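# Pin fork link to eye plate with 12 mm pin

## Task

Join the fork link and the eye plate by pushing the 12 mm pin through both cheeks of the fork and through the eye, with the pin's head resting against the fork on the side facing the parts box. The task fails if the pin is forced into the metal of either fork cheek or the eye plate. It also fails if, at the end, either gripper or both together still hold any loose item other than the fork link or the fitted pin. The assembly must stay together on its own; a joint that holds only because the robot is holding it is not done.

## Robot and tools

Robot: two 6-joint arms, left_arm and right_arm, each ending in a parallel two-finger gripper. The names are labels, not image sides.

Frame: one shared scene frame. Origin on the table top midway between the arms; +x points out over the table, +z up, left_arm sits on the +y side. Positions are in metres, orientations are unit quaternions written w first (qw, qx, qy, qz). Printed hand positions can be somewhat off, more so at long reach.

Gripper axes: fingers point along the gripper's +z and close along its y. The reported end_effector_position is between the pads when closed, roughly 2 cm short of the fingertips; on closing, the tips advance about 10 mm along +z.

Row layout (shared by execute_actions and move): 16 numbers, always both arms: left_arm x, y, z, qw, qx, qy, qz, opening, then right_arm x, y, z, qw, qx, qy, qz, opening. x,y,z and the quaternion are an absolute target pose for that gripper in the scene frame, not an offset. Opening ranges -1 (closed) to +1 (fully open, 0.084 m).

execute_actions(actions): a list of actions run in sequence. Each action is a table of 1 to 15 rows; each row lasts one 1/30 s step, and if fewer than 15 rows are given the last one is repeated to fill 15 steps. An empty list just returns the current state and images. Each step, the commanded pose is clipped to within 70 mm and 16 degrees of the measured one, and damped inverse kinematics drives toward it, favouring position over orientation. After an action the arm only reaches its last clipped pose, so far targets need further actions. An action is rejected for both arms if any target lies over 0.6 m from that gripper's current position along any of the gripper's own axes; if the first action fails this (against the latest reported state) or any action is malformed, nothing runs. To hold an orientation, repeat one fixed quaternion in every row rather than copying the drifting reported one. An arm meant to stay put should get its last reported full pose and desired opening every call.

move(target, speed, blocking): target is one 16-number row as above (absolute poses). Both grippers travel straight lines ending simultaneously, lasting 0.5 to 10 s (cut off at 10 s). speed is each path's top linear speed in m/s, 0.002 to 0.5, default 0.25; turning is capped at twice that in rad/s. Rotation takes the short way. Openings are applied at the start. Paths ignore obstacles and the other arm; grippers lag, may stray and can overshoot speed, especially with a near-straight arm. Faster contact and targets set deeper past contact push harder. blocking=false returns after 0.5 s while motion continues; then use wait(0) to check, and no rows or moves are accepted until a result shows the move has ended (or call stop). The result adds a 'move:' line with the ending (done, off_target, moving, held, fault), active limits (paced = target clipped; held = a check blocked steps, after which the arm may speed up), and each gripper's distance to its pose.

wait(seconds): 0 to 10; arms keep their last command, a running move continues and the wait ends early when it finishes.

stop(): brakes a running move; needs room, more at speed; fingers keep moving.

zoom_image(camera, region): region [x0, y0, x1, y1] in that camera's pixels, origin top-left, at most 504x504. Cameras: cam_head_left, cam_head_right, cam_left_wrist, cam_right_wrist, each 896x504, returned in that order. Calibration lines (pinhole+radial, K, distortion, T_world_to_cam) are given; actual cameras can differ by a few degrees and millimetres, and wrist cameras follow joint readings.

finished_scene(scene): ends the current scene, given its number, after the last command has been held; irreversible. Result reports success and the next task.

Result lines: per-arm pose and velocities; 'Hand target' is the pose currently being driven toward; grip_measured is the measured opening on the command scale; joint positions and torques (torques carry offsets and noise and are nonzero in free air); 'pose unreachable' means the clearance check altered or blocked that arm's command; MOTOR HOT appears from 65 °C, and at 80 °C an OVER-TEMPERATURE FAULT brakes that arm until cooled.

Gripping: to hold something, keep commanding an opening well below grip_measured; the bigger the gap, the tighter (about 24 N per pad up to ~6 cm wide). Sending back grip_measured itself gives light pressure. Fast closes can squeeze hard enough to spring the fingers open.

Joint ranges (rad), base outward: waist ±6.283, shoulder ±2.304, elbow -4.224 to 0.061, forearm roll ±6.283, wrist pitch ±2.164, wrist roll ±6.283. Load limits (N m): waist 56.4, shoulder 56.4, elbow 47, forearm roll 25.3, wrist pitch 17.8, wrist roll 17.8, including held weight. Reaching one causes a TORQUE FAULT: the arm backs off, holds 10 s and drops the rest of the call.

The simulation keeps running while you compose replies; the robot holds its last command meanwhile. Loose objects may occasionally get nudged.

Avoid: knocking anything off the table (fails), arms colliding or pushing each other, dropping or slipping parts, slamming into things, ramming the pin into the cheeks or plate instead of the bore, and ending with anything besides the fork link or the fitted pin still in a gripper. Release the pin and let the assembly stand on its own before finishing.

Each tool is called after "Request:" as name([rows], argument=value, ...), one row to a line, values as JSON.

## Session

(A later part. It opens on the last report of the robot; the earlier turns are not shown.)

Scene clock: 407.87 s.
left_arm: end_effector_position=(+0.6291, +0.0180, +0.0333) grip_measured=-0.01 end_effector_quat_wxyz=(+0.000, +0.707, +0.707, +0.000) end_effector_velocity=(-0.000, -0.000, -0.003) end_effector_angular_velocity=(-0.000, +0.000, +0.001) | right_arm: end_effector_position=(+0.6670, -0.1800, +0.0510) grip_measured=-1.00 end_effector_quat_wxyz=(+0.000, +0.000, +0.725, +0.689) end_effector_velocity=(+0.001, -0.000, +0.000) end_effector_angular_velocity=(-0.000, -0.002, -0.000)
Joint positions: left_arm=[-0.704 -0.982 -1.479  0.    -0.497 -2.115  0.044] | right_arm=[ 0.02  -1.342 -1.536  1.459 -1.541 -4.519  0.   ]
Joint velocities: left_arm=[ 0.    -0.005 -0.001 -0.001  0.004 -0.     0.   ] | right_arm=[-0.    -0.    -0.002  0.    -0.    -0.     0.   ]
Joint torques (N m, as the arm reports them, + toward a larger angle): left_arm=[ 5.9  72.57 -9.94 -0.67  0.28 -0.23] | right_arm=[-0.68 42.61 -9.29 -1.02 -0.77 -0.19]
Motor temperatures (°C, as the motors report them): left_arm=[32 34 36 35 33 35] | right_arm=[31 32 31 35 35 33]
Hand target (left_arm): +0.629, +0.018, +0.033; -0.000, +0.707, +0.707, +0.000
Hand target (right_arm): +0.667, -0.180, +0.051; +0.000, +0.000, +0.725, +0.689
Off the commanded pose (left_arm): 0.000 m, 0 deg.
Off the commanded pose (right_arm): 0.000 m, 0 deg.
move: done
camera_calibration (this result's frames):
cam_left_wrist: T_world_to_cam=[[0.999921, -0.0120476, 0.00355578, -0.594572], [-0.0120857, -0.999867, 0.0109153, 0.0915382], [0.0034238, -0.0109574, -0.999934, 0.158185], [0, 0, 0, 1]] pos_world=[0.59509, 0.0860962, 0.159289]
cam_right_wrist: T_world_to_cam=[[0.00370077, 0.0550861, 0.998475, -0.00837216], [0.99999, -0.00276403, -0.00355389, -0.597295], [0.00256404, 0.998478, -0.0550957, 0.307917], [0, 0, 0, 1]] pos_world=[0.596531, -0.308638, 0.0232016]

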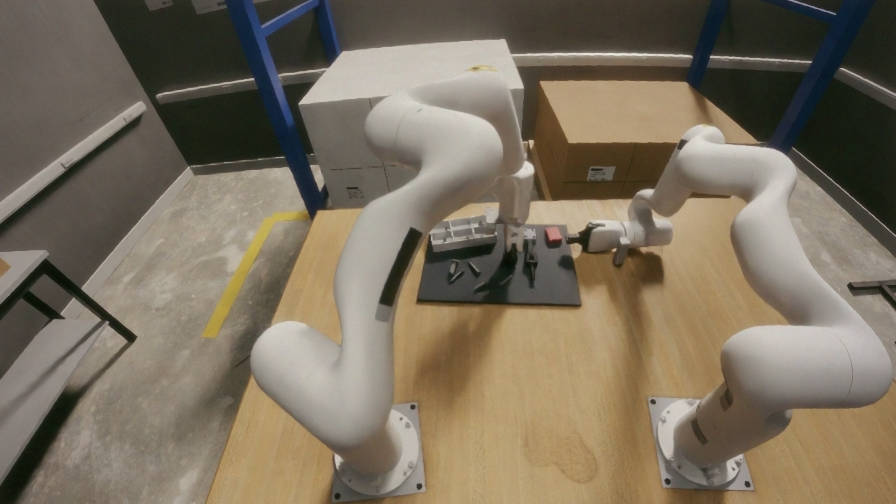

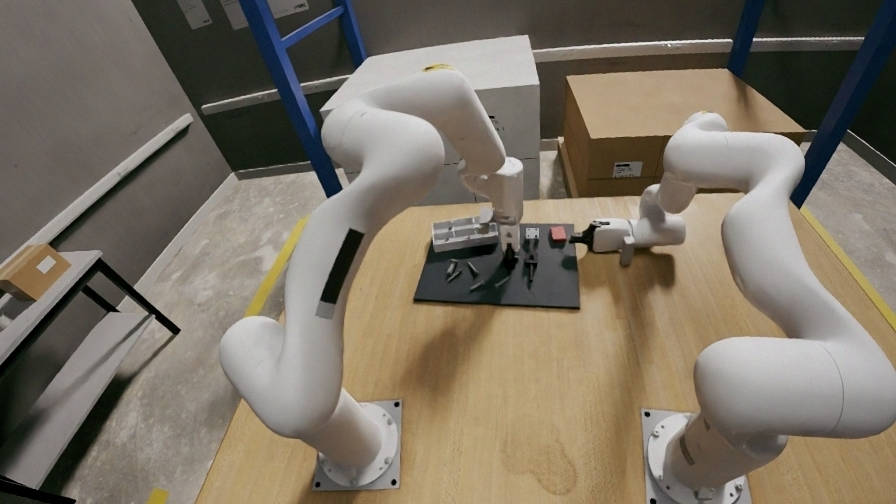

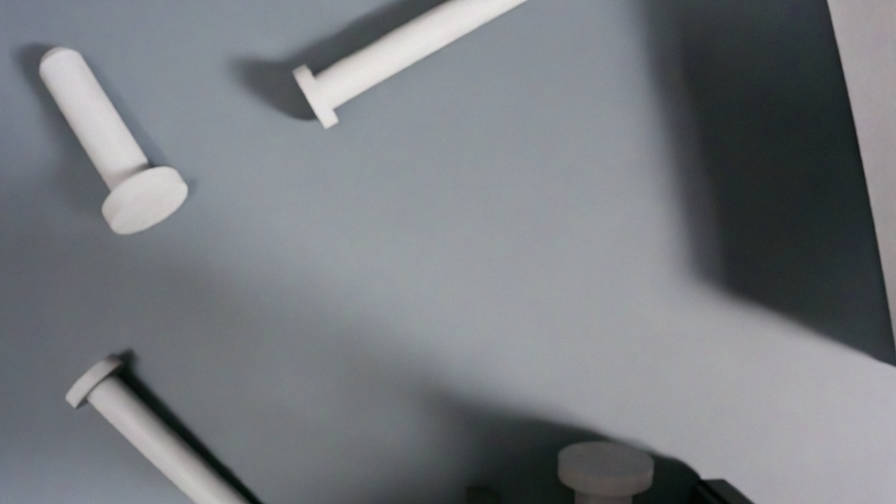

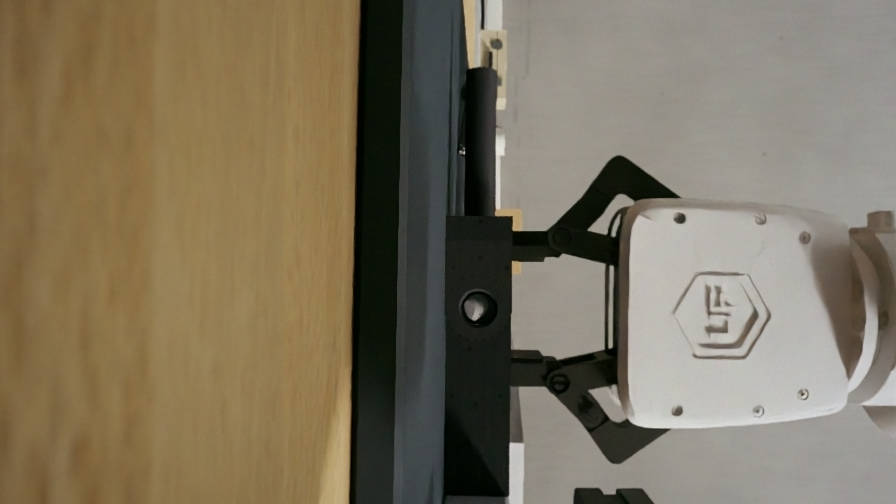

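Request:
move(target=[0.629,0.018,0.034,0,0.7071,0.7071,0,-1,0.667,-0.18,0.051,0,0,0.725,0.689,-1])

Request:
move(target=[0.6305,0.018,0.040,0.0287,0.7304,0.6815,-0.0268,-1,0.667,-0.18,0.051,0,0,0.725,0.689,-1], speed=0.05)

Request:
move(target=[0.6295,0.007,0.040,0.0287,0.7304,0.6815,-0.0268,-1,0.667,-0.18,0.051,0,0,0.725,0.689,-1], speed=0.01)

Request:
zoom_image(camera="cam_right_wrist", region=[430,250,570,350])

Scene clock: 410.80 s.
left_arm: end_effector_position=(+0.6290, +0.0180, +0.0340) grip_measured=-0.74 end_effector_quat_wxyz=(-0.000, +0.707, +0.707, -0.000) end_effector_velocity=(-0.000, +0.001, -0.001) end_effector_angular_velocity=(+0.001, +0.002, +0.001) | right_arm: end_effector_position=(+0.6670, -0.1800, +0.0510) grip_measured=-1.00 end_effector_quat_wxyz=(-0.000, +0.000, +0.725, +0.689) end_effector_velocity=(+0.001, -0.001, +0.000) end_effector_angular_velocity=(+0.000, -0.001, -0.002)
Joint positions: left_arm=[-0.704 -0.981 -1.479  0.    -0.498 -2.115  0.011] | right_arm=[ 0.02  -1.342 -1.536  1.459 -1.541 -4.519  0.   ]
Joint velocities: left_arm=[ 0.001 -0.001  0.    -0.001 -0.001 -0.     0.   ] | right_arm=[-0.001 -0.    -0.001  0.001 -0.    -0.     0.   ]
Joint torques (N m, as the arm reports them, + toward a larger angle): left_arm=[  6.09  71.8  -10.23  -0.68   0.27  -0.25] | right_arm=[ 1.02 42.73 -8.62 -0.88 -0.93 -0.26]
Motor temperatures (°C, as the motors report them): left_arm=[32 34 36 35 33 35] | right_arm=[31 32 31 35 35 33]
Hand target (left_arm): +0.629, +0.018, +0.034; -0.000, +0.707, +0.707, -0.000
Hand target (right_arm): +0.667, -0.180, +0.051; -0.000, -0.000, +0.725, +0.689
Off the commanded pose (left_arm): 0.000 m, 0 deg.
Off the commanded pose (right_arm): 0.000 m, 0 deg.
move: done
camera_calibration (this result's frames):
cam_left_wrist: T_world_to_cam=[[0.999921, -0.0121159, 0.00335138, -0.594436], [-0.0121519, -0.999866, 0.0109388, 0.0916114], [0.0032184, -0.0109786, -0.999935, 0.159031], [0, 0, 0, 1]] pos_world=[0.59499, 0.086143, 0.160011]
cam_right_wrist: T_world_to_cam=[[0.00370086, 0.0550859, 0.998475, -0.00837226], [0.99999, -0.00276389, -0.00355399, -0.597295], [0.0025639, 0.998478, -0.0550956, 0.307917], [0, 0, 0, 1]] pos_world=[0.596531, -0.308638, 0.0232016]

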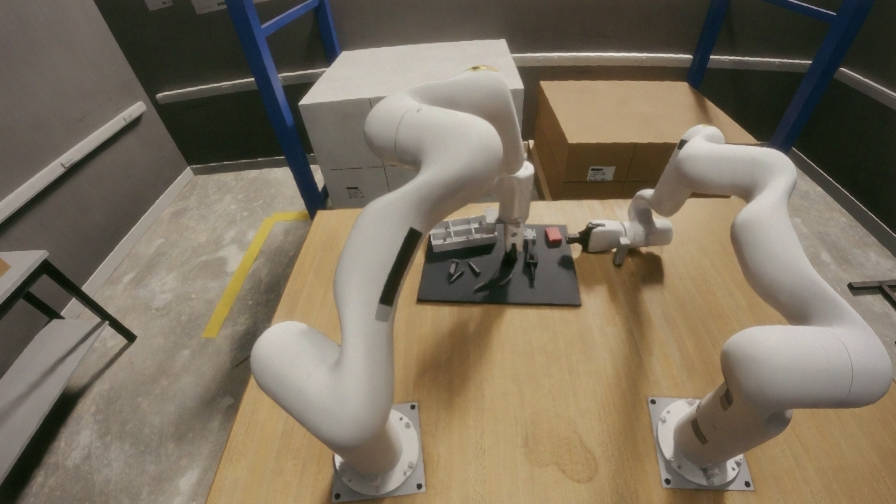

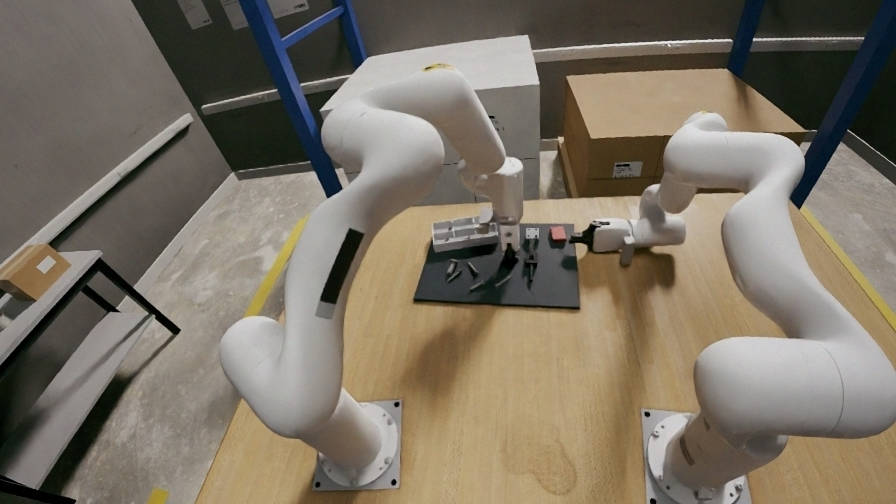

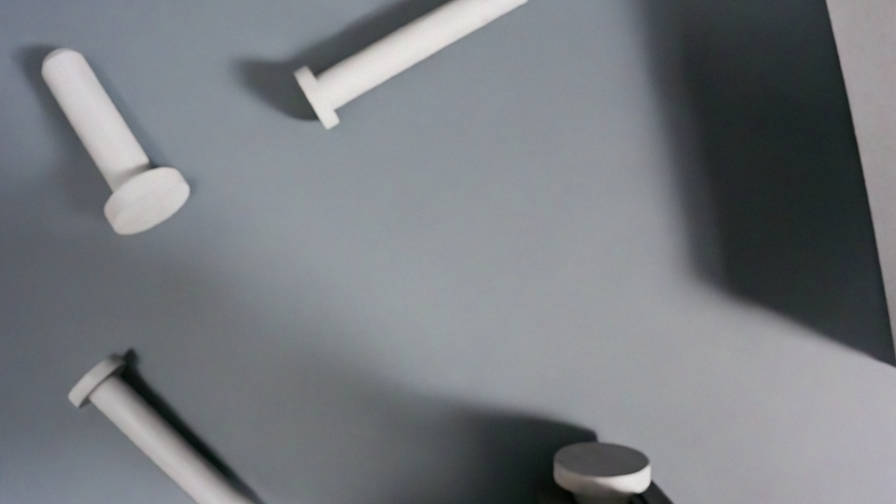

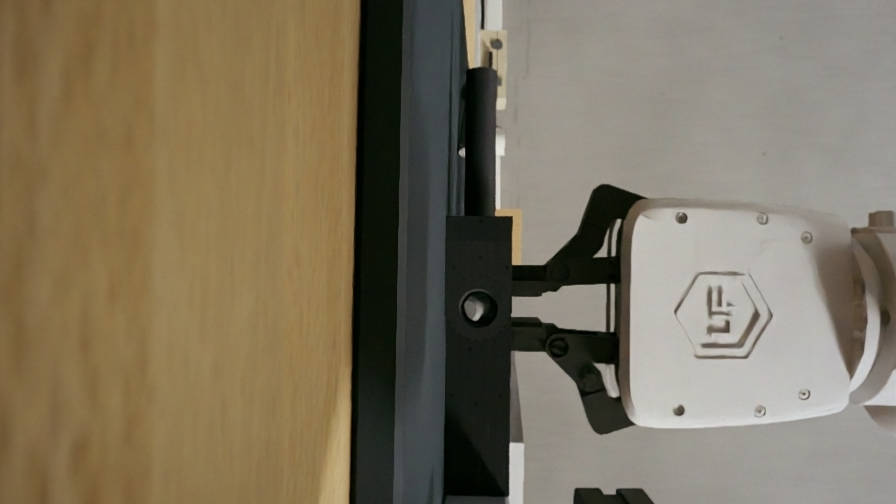

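Scene clock: 412.17 s.
left_arm: end_effector_position=(+0.6305, +0.0180, +0.0400) grip_measured=-0.74 end_effector_quat_wxyz=(+0.028, +0.730, +0.682, -0.027) end_effector_velocity=(-0.000, -0.000, -0.000) end_effector_angular_velocity=(-0.008, +0.001, -0.009) | right_arm: end_effector_position=(+0.6670, -0.1800, +0.0510) grip_measured=-1.00 end_effector_quat_wxyz=(-0.000, -0.000, +0.725, +0.689) end_effector_velocity=(+0.001, -0.001, -0.000) end_effector_angular_velocity=(+0.000, -0.001, -0.002)
Joint positions: left_arm=[-0.677 -0.955 -1.444 -0.154 -0.455 -1.883  0.011] | right_arm=[ 0.02  -1.342 -1.536  1.459 -1.541 -4.519  0.   ]
Joint velocities: left_arm=[ 0.003  0.001  0.003 -0.02   0.003  0.029 -0.   ] | right_arm=[-0.002 -0.    -0.001  0.     0.    -0.001  0.   ]
Joint torques (N m, as the arm reports them, + toward a larger angle): left_arm=[  6.08  70.49 -10.15  -0.44   0.4    0.  ] | right_arm=[ -3.01  43.29 -10.34  -1.31  -0.87  -0.08]
Motor temperatures (°C, as the motors report them): left_arm=[32 34 36 35 33 35] | right_arm=[31 32 31 35 35 33]
Hand target (left_arm): +0.631, +0.018, +0.040; +0.029, +0.731, +0.682, -0.027
Hand target (right_arm): +0.667, -0.180, +0.051; -0.000, +0.000, +0.725, +0.689
Off the commanded pose (left_arm): 0.000 m, 0 deg.
Off the commanded pose (right_arm): 0.000 m, 0 deg.
move: done
camera_calibration (this result's frames):
cam_left_wrist: T_world_to_cam=[[0.996731, -0.0802148, 0.00959437, -0.59299], [-0.0807495, -0.992818, 0.0882686, 0.131592], [0.00244502, -0.0887548, -0.996051, 0.166746], [0, 0, 0, 1]] pos_world=[0.60127, 0.0978794, 0.160161]
cam_right_wrist: T_world_to_cam=[[0.00370096, 0.055086, 0.998475, -0.00837231], [0.99999, -0.00276364, -0.00355411, -0.597295], [0.00256365, 0.998478, -0.0550956, 0.307917], [0, 0, 0, 1]] pos_world=[0.596531, -0.308638, 0.0232016]

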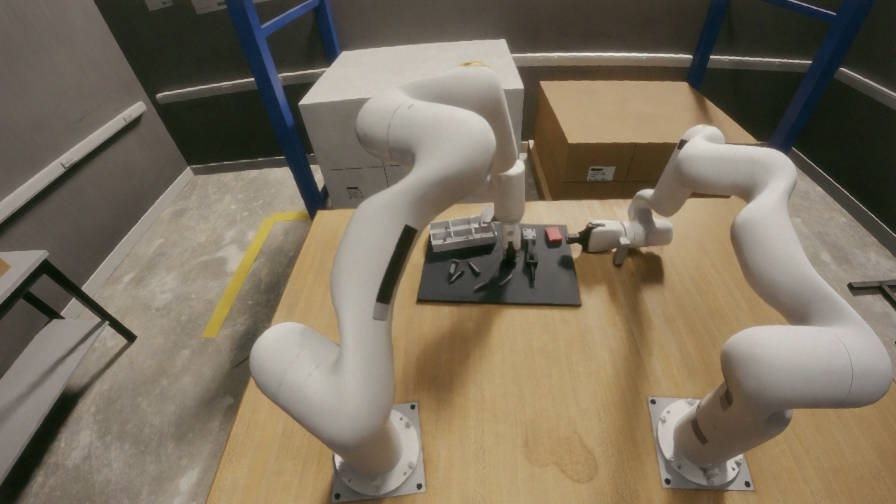

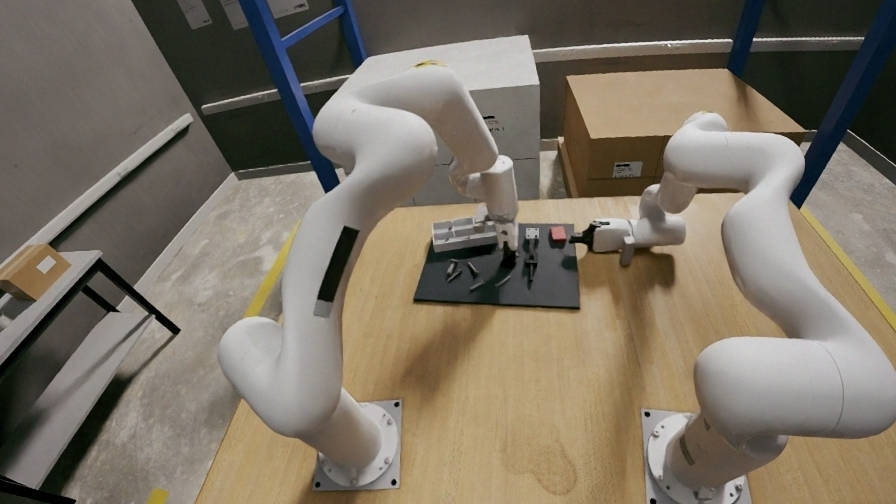

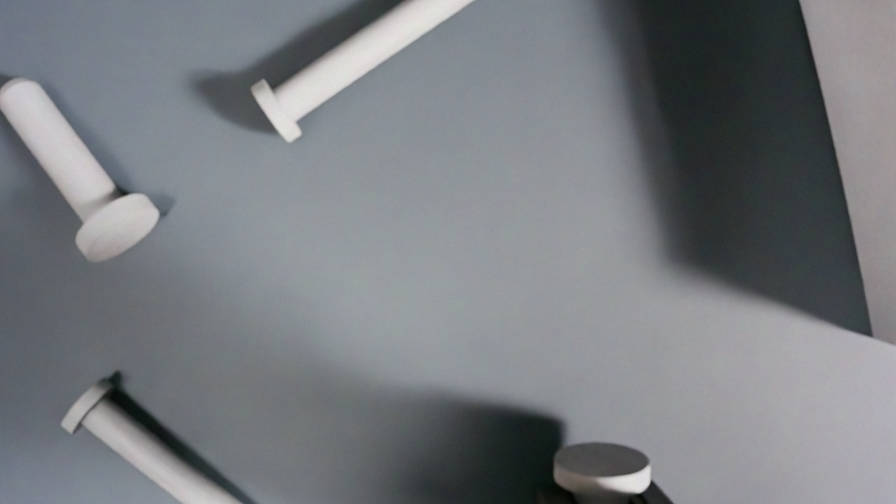

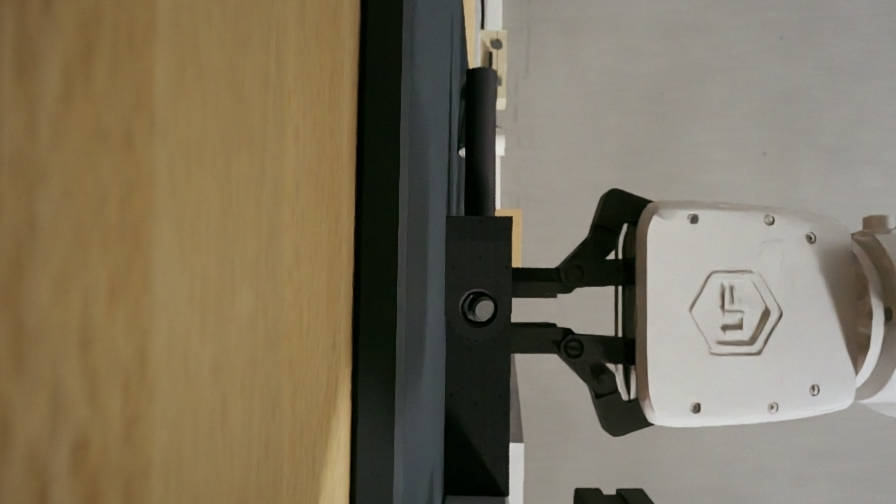

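Scene clock: 413.50 s.
left_arm: end_effector_position=(+0.6295, +0.0072, +0.0400) grip_measured=-0.74 end_effector_quat_wxyz=(+0.029, +0.731, +0.682, -0.027) end_effector_velocity=(+0.000, -0.001, -0.000) end_effector_angular_velocity=(+0.000, +0.000, +0.001) | right_arm: end_effector_position=(+0.6670, -0.1800, +0.0510) grip_measured=-1.00 end_effector_quat_wxyz=(-0.000, -0.000, +0.725, +0.689) end_effector_velocity=(-0.000, +0.001, -0.001) end_effector_angular_velocity=(+0.000, +0.001, +0.002)
Joint positions: left_arm=[-0.692 -0.964 -1.462 -0.152 -0.462 -1.899  0.011] | right_arm=[ 0.02  -1.342 -1.536  1.459 -1.541 -4.519  0.   ]
Joint velocities: left_arm=[-0.001 -0.002 -0.003  0.001 -0.001 -0.003 -0.   ] | right_arm=[ 0.002 -0.001 -0.001  0.     0.     0.001  0.   ]
Joint torques (N m, as the arm reports them, + toward a larger angle): left_arm=[ 6.73 70.27 -9.54 -0.5   0.29 -0.38] | right_arm=[ 2.25 45.23 -9.93 -1.19 -0.74  0.  ]
Motor temperatures (°C, as the motors report them): left_arm=[32 34 36 35 33 35] | right_arm=[31 32 31 35 35 33]
Hand target (left_arm): +0.630, +0.007, +0.040; +0.029, +0.731, +0.682, -0.027
Hand target (right_arm): +0.667, -0.180, +0.051; -0.000, +0.000, +0.725, +0.689
Off the commanded pose (left_arm): 0.000 m, 0 deg.
Off the commanded pose (right_arm): 0.000 m, 0 deg.
move: done
camera_calibration (this result's frames):
cam_left_wrist: T_world_to_cam=[[0.996685, -0.0807736, 0.00967788, -0.592857], [-0.0813157, -0.992692, 0.0891616, 0.121067], [0.00240526, -0.0896531, -0.99597, 0.165859], [0, 0, 0, 1]] pos_world=[0.600338, 0.0871653, 0.160134]
cam_right_wrist: T_world_to_cam=[[0.0037007, 0.055086, 0.998475, -0.00837215], [0.99999, -0.00276361, -0.00355384, -0.597295], [0.00256362, 0.998478, -0.0550957, 0.307917], [0, 0, 0, 1]] pos_world=[0.596531, -0.308638, 0.0232016]

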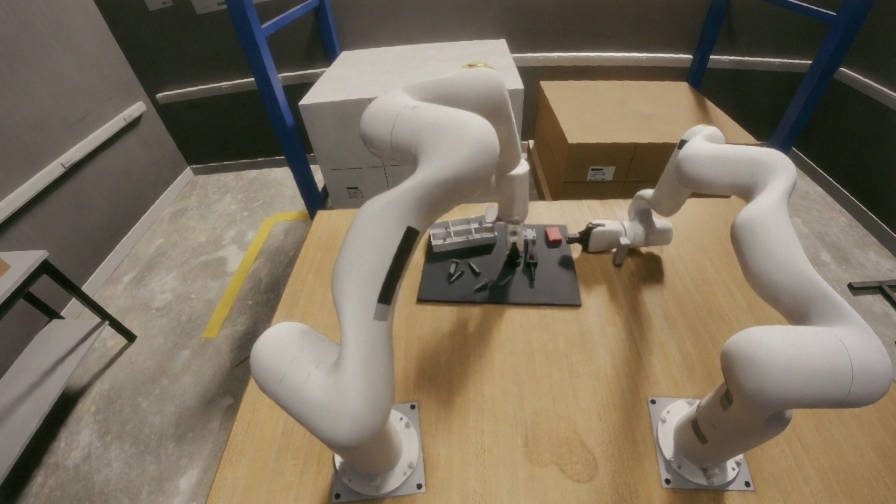

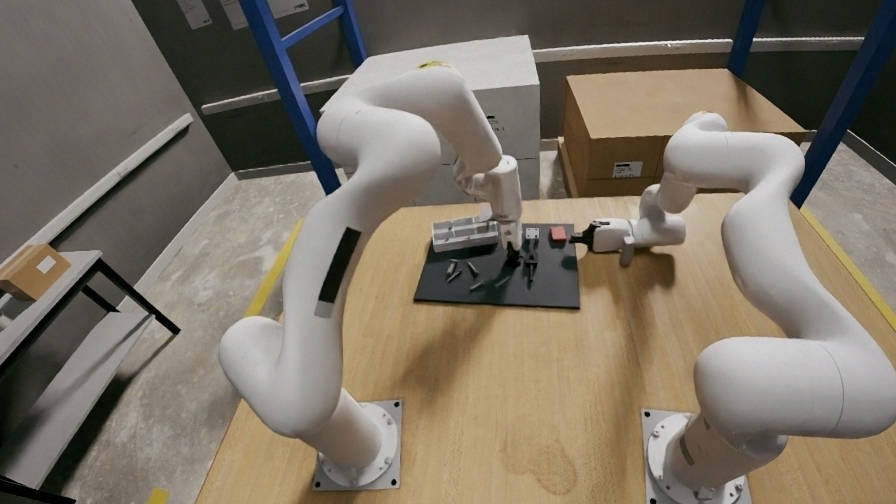

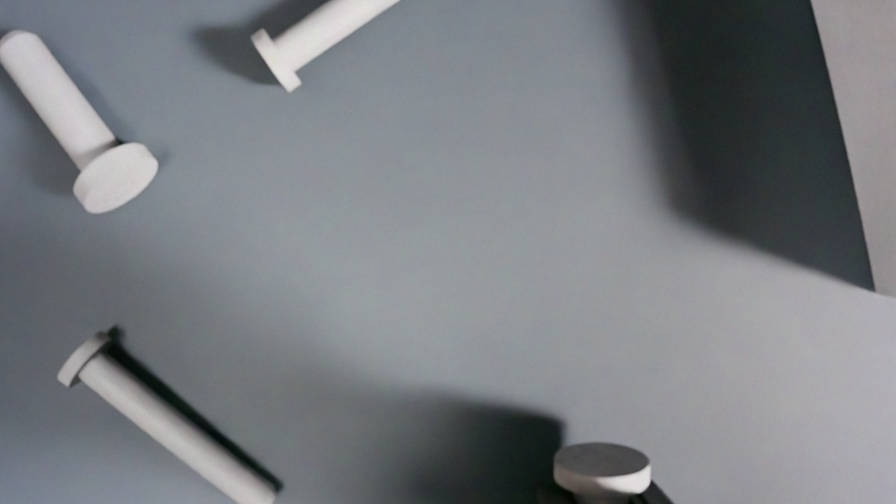

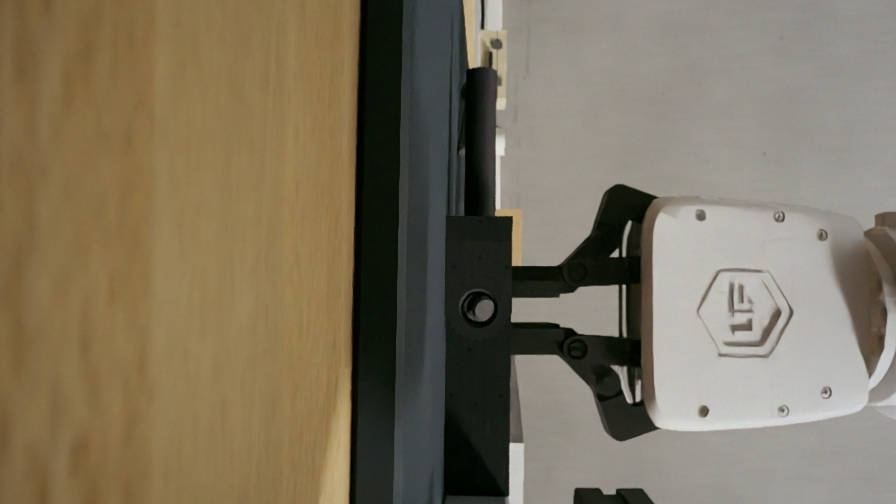

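Region (430, 250, 570, 350) of cam_right_wrist's 896x504 image, scaled by 3.600, with more detail than that image has; it fills the top 360 rows of this view, and the rest is white.

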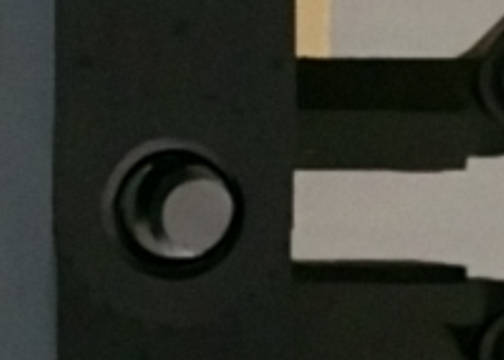

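Request:
move(target=[0.6295,0.007,0.0383,0.0287,0.7304,0.6815,-0.0268,-1,0.667,-0.18,0.051,0,0,0.725,0.689,-1], speed=0.005)

Request:
move(target=[0.6287,-0.003,0.0383,0.0287,0.7304,0.6815,-0.0268,-1,0.667,-0.18,0.051,0,0,0.725,0.689,-1], speed=0.005)

Request:
zoom_image(camera="cam_right_wrist", region=[430,250,570,350])

Scene clock: 417.97 s.
left_arm: end_effector_position=(+0.6295, +0.0070, +0.0384) grip_measured=-0.74 end_effector_quat_wxyz=(+0.029, +0.731, +0.682, -0.027) end_effector_velocity=(-0.000, +0.000, -0.001) end_effector_angular_velocity=(+0.000, +0.001, +0.001) | right_arm: end_effector_position=(+0.6670, -0.1800, +0.0510) grip_measured=-1.00 end_effector_quat_wxyz=(-0.000, +0.000, +0.725, +0.689) end_effector_velocity=(+0.000, -0.000, -0.000) end_effector_angular_velocity=(+0.000, -0.000, -0.001)
Joint positions: left_arm=[-0.692 -0.967 -1.462 -0.153 -0.46  -1.899  0.011] | right_arm=[ 0.02  -1.342 -1.536  1.459 -1.541 -4.519  0.   ]
Joint velocities: left_arm=[ 0.    -0.002 -0.    -0.     0.001  0.     0.   ] | right_arm=[-0.001 -0.    -0.001  0.    -0.    -0.     0.   ]
Joint torques (N m, as the arm reports them, + toward a larger angle): left_arm=[ 6.87 72.32 -9.19 -0.35  0.4  -0.21] | right_arm=[-1.89 44.59 -8.99 -1.69 -1.05 -0.17]
Motor temperatures (°C, as the motors report them): left_arm=[32 34 36 35 33 35] | right_arm=[31 32 31 35 35 33]
Hand target (left_arm): +0.630, +0.007, +0.038; +0.029, +0.731, +0.682, -0.027
Hand target (right_arm): +0.667, -0.180, +0.051; +0.000, +0.000, +0.725, +0.689
Off the commanded pose (left_arm): 0.000 m, 0 deg.
Off the commanded pose (right_arm): 0.000 m, 0 deg.
move: done
camera_calibration (this result's frames):
cam_left_wrist: T_world_to_cam=[[0.996687, -0.0807517, 0.00968702, -0.592814], [-0.0812947, -0.992696, 0.0891361, 0.121047], [0.00241838, -0.0896283, -0.995972, 0.16419], [0, 0, 0, 1]] pos_world=[0.600293, 0.087008, 0.158482]
cam_right_wrist: T_world_to_cam=[[0.00370087, 0.055086, 0.998475, -0.00837223], [0.99999, -0.00276387, -0.003554, -0.597295], [0.00256388, 0.998478, -0.0550957, 0.307917], [0, 0, 0, 1]] pos_world=[0.596531, -0.308638, 0.0232016]

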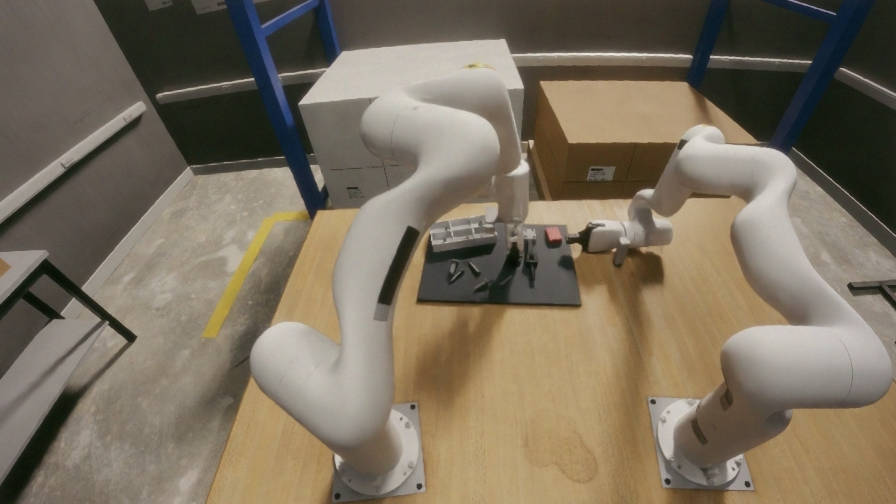

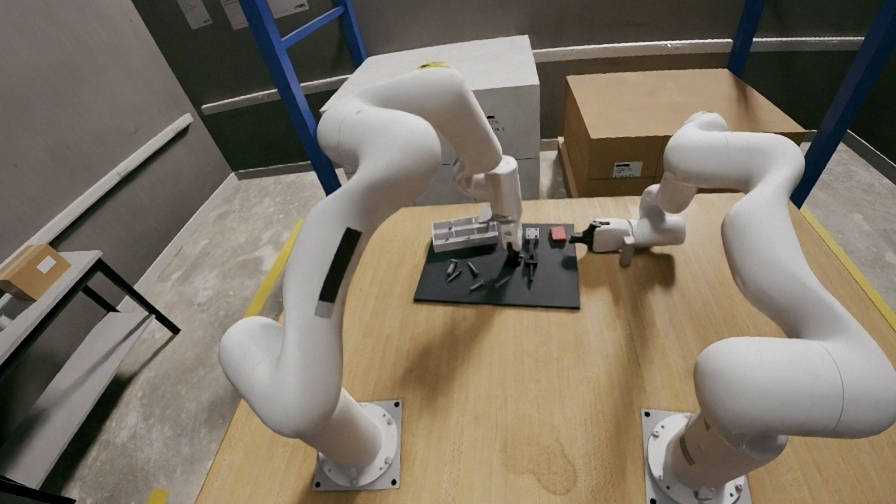

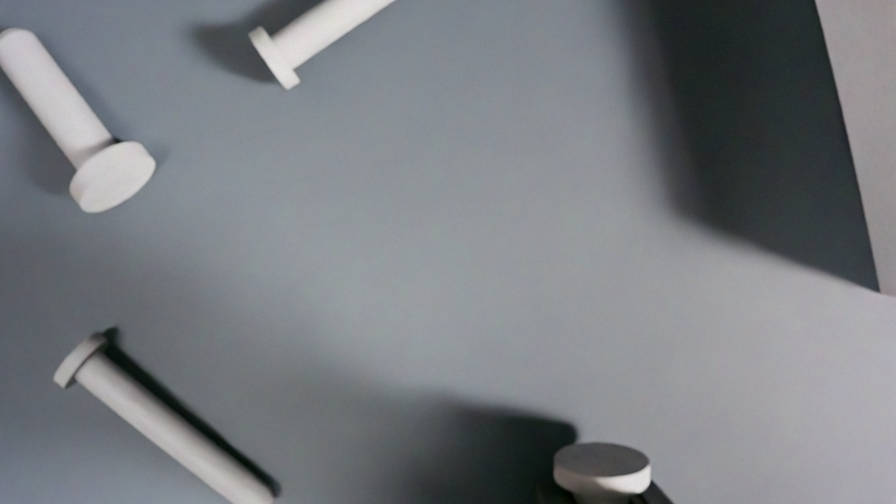

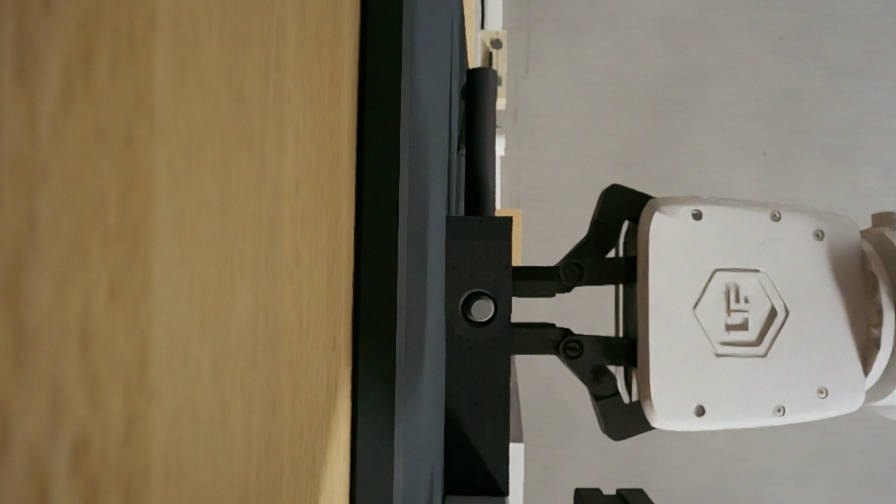

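Scene clock: 420.20 s.
left_arm: end_effector_position=(+0.6287, -0.0029, +0.0383) grip_measured=-0.74 end_effector_quat_wxyz=(+0.029, +0.731, +0.682, -0.027) end_effector_velocity=(-0.000, -0.001, -0.001) end_effector_angular_velocity=(+0.000, +0.001, +0.000) | right_arm: end_effector_position=(+0.6670, -0.1800, +0.0510) grip_measured=-1.00 end_effector_quat_wxyz=(+0.000, -0.000, +0.725, +0.689) end_effector_velocity=(-0.001, -0.001, -0.001) end_effector_angular_velocity=(+0.000, +0.004, -0.002)
Joint positions: left_arm=[-0.706 -0.976 -1.48  -0.149 -0.468 -1.916  0.011] | right_arm=[ 0.02  -1.342 -1.536  1.459 -1.541 -4.519  0.   ]
Joint velocities: left_arm=[-0.001 -0.002 -0.002  0.    -0.    -0.002 -0.   ] | right_arm=[-0.001 -0.     0.002  0.001 -0.     0.001  0.   ]
Joint torques (N m, as the arm reports them, + toward a larger angle): left_arm=[ 7.14 72.45 -9.51 -0.78  0.39 -0.25] | right_arm=[ 0.36 45.8  -9.58 -1.91 -0.75  0.06]
Motor temperatures (°C, as the motors report them): left_arm=[32 34 36 35 33 35] | right_arm=[31 32 31 35 35 33]
Hand target (left_arm): +0.629, -0.003, +0.038; +0.029, +0.731, +0.682, -0.027
Hand target (right_arm): +0.667, -0.180, +0.051; -0.000, -0.000, +0.725, +0.689
Off the commanded pose (left_arm): 0.000 m, 0 deg.
Off the commanded pose (right_arm): 0.000 m, 0 deg.
move: done
camera_calibration (this result's frames):
cam_left_wrist: T_world_to_cam=[[0.996686, -0.080773, 0.00967976, -0.592849], [-0.0813153, -0.992692, 0.0891663, 0.111149], [0.00240679, -0.0896579, -0.99597, 0.163264], [0, 0, 0, 1]] pos_world=[0.599529, 0.077088, 0.158434]
cam_right_wrist: T_world_to_cam=[[0.00370053, 0.055086, 0.998475, -0.00837202], [0.99999, -0.00276365, -0.00355367, -0.597295], [0.00256368, 0.998478, -0.0550957, 0.307917], [0, 0, 0, 1]] pos_world=[0.596531, -0.308638, 0.0232016]

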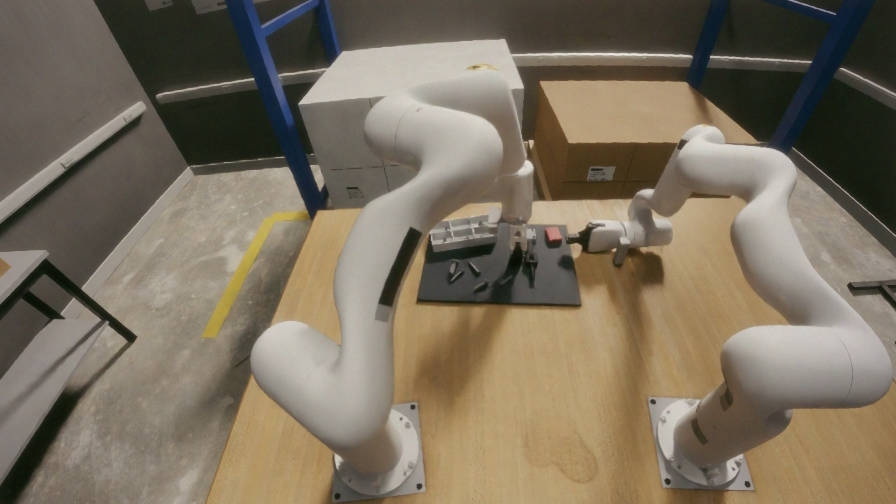

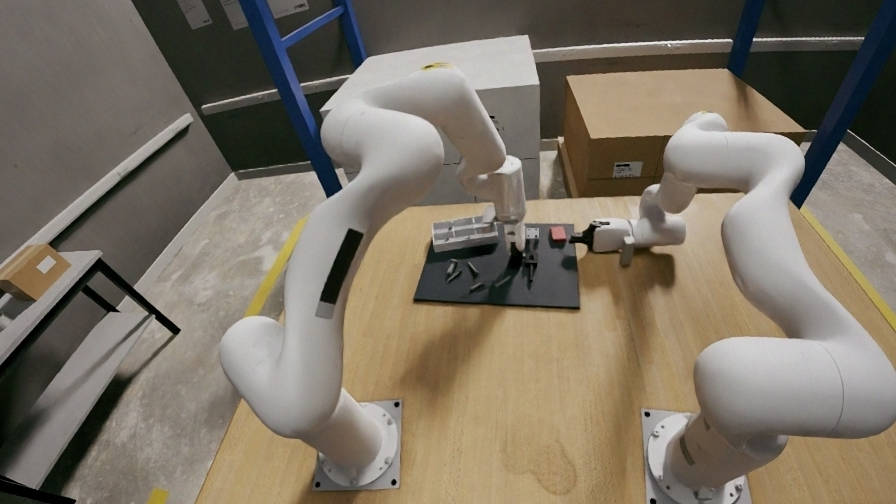

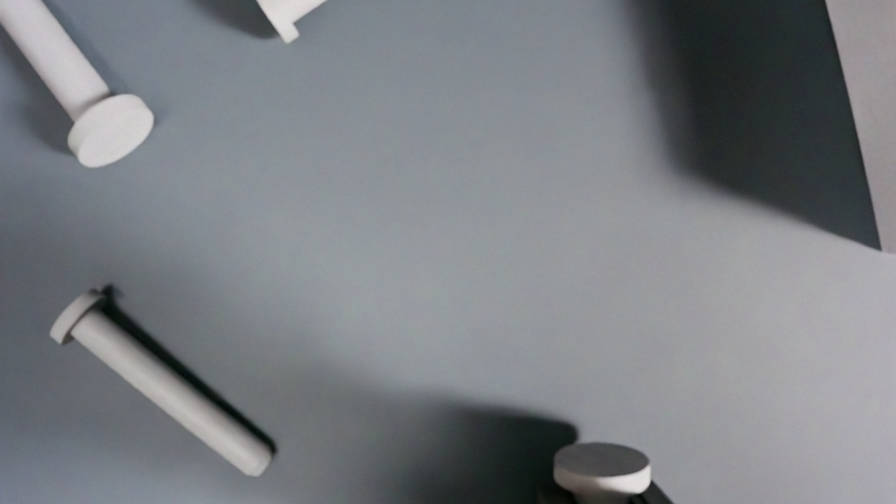

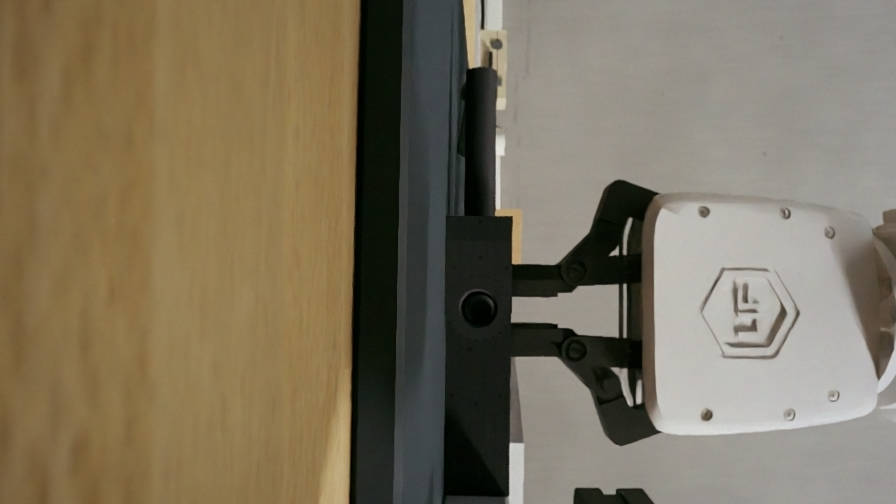

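Region (430, 250, 570, 350) of cam_right_wrist's 896x504 image, scaled by 3.600, with more detail than that image has; it fills the top 360 rows of this view, and the rest is white.

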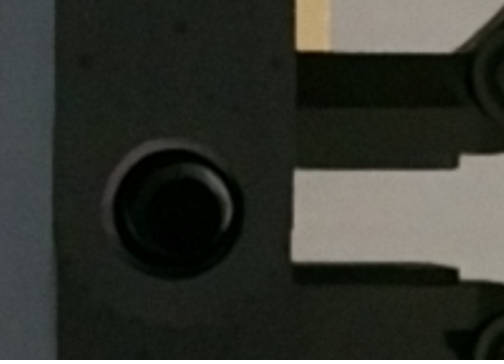

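Seems inside. Continue.

Request:
move(target=[0.628,-0.012,0.0383,0.0287,0.7304,0.6815,-0.0268,-1,0.667,-0.18,0.051,0,0,0.725,0.689,-1], speed=0.004)

Request:
zoom_image(camera="cam_right_wrist", region=[430,250,570,350])

Scene clock: 423.47 s.
left_arm: end_effector_position=(+0.6280, -0.0119, +0.0383) grip_measured=-0.74 end_effector_quat_wxyz=(+0.029, +0.731, +0.682, -0.027) end_effector_velocity=(-0.000, -0.001, +0.001) end_effector_angular_velocity=(-0.001, -0.001, +0.000) | right_arm: end_effector_position=(+0.6670, -0.1800, +0.0510) grip_measured=-1.00 end_effector_quat_wxyz=(-0.000, -0.000, +0.725, +0.689) end_effector_velocity=(+0.000, +0.000, -0.000) end_effector_angular_velocity=(+0.000, -0.000, -0.001)
Joint positions: left_arm=[-0.718 -0.984 -1.496 -0.146 -0.474 -1.932  0.011] | right_arm=[ 0.02  -1.342 -1.536  1.459 -1.541 -4.519  0.   ]
Joint velocities: left_arm=[-0.002  0.    -0.001 -0.    -0.001 -0.002 -0.   ] | right_arm=[ 0.    -0.     0.     0.002  0.    -0.001  0.   ]
Joint torques (N m, as the arm reports them, + toward a larger angle): left_arm=[ 5.17 72.01 -9.75 -0.56  0.21 -0.31] | right_arm=[ -1.03  48.11 -10.14  -0.75  -0.83  -0.21]
Motor temperatures (°C, as the motors report them): left_arm=[32 34 36 35 33 35] | right_arm=[31 32 31 35 35 33]
Hand target (left_arm): +0.628, -0.012, +0.038; +0.029, +0.731, +0.682, -0.027
Hand target (right_arm): +0.667, -0.180, +0.051; -0.000, -0.000, +0.725, +0.689
Off the commanded pose (left_arm): 0.000 m, 0 deg.
Off the commanded pose (right_arm): 0.000 m, 0 deg.
move: done
camera_calibration (this result's frames):
cam_left_wrist: T_world_to_cam=[[0.996686, -0.0807639, 0.00968809, -0.592882], [-0.081307, -0.992693, 0.0891635, 0.102143], [0.00241611, -0.0896557, -0.99597, 0.16245], [0, 0, 0, 1]] pos_world=[0.598829, 0.0680777, 0.158432]
cam_right_wrist: T_world_to_cam=[[0.00370069, 0.055086, 0.998475, -0.00837214], [0.99999, -0.00276369, -0.00355383, -0.597295], [0.0025637, 0.998478, -0.0550957, 0.307917], [0, 0, 0, 1]] pos_world=[0.596531, -0.308638, 0.0232016]

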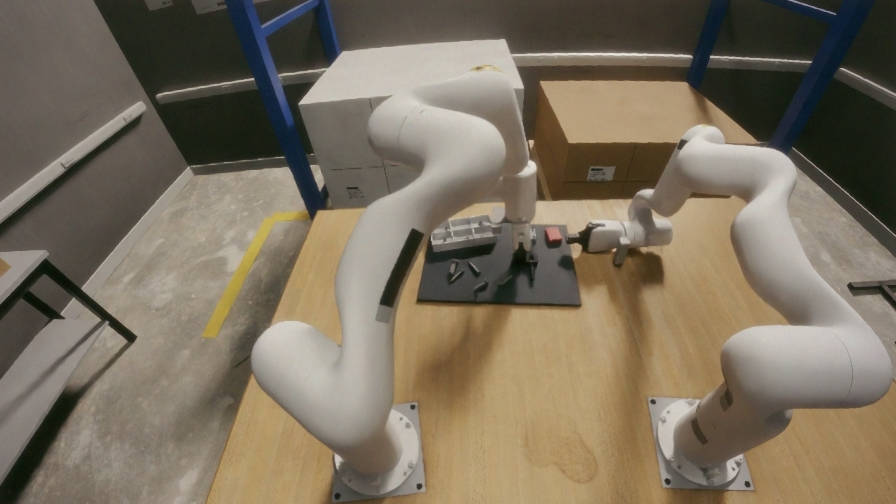

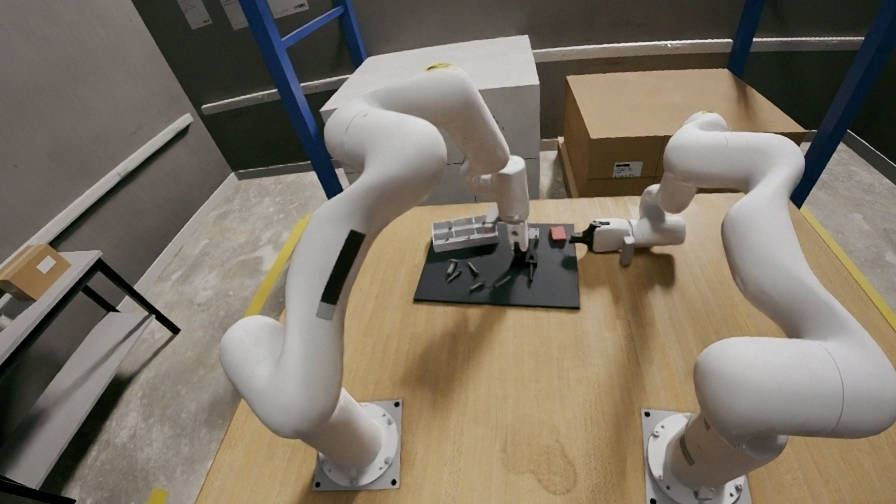

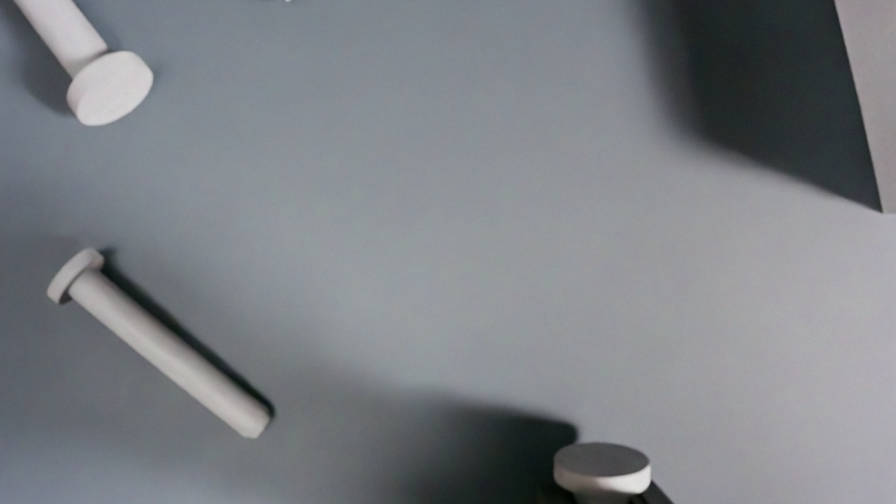

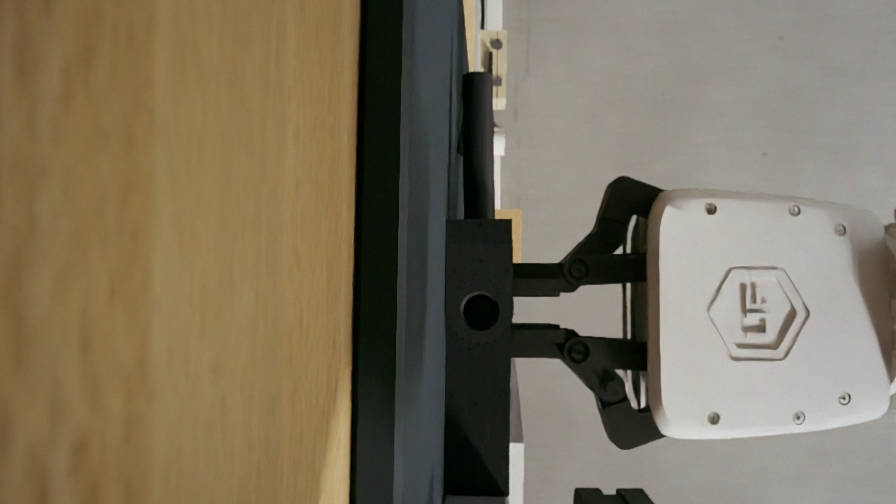

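Region (430, 250, 570, 350) of cam_right_wrist's 896x504 image, scaled by 3.600, with more detail than that image has; it fills the top 360 rows of this view, and the rest is white.

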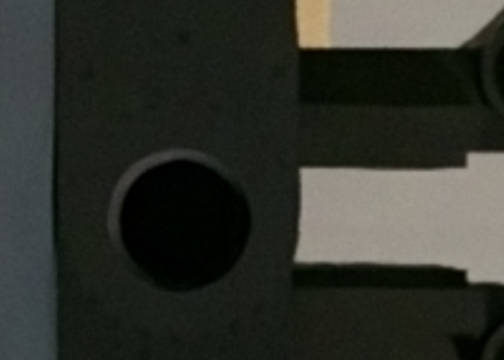

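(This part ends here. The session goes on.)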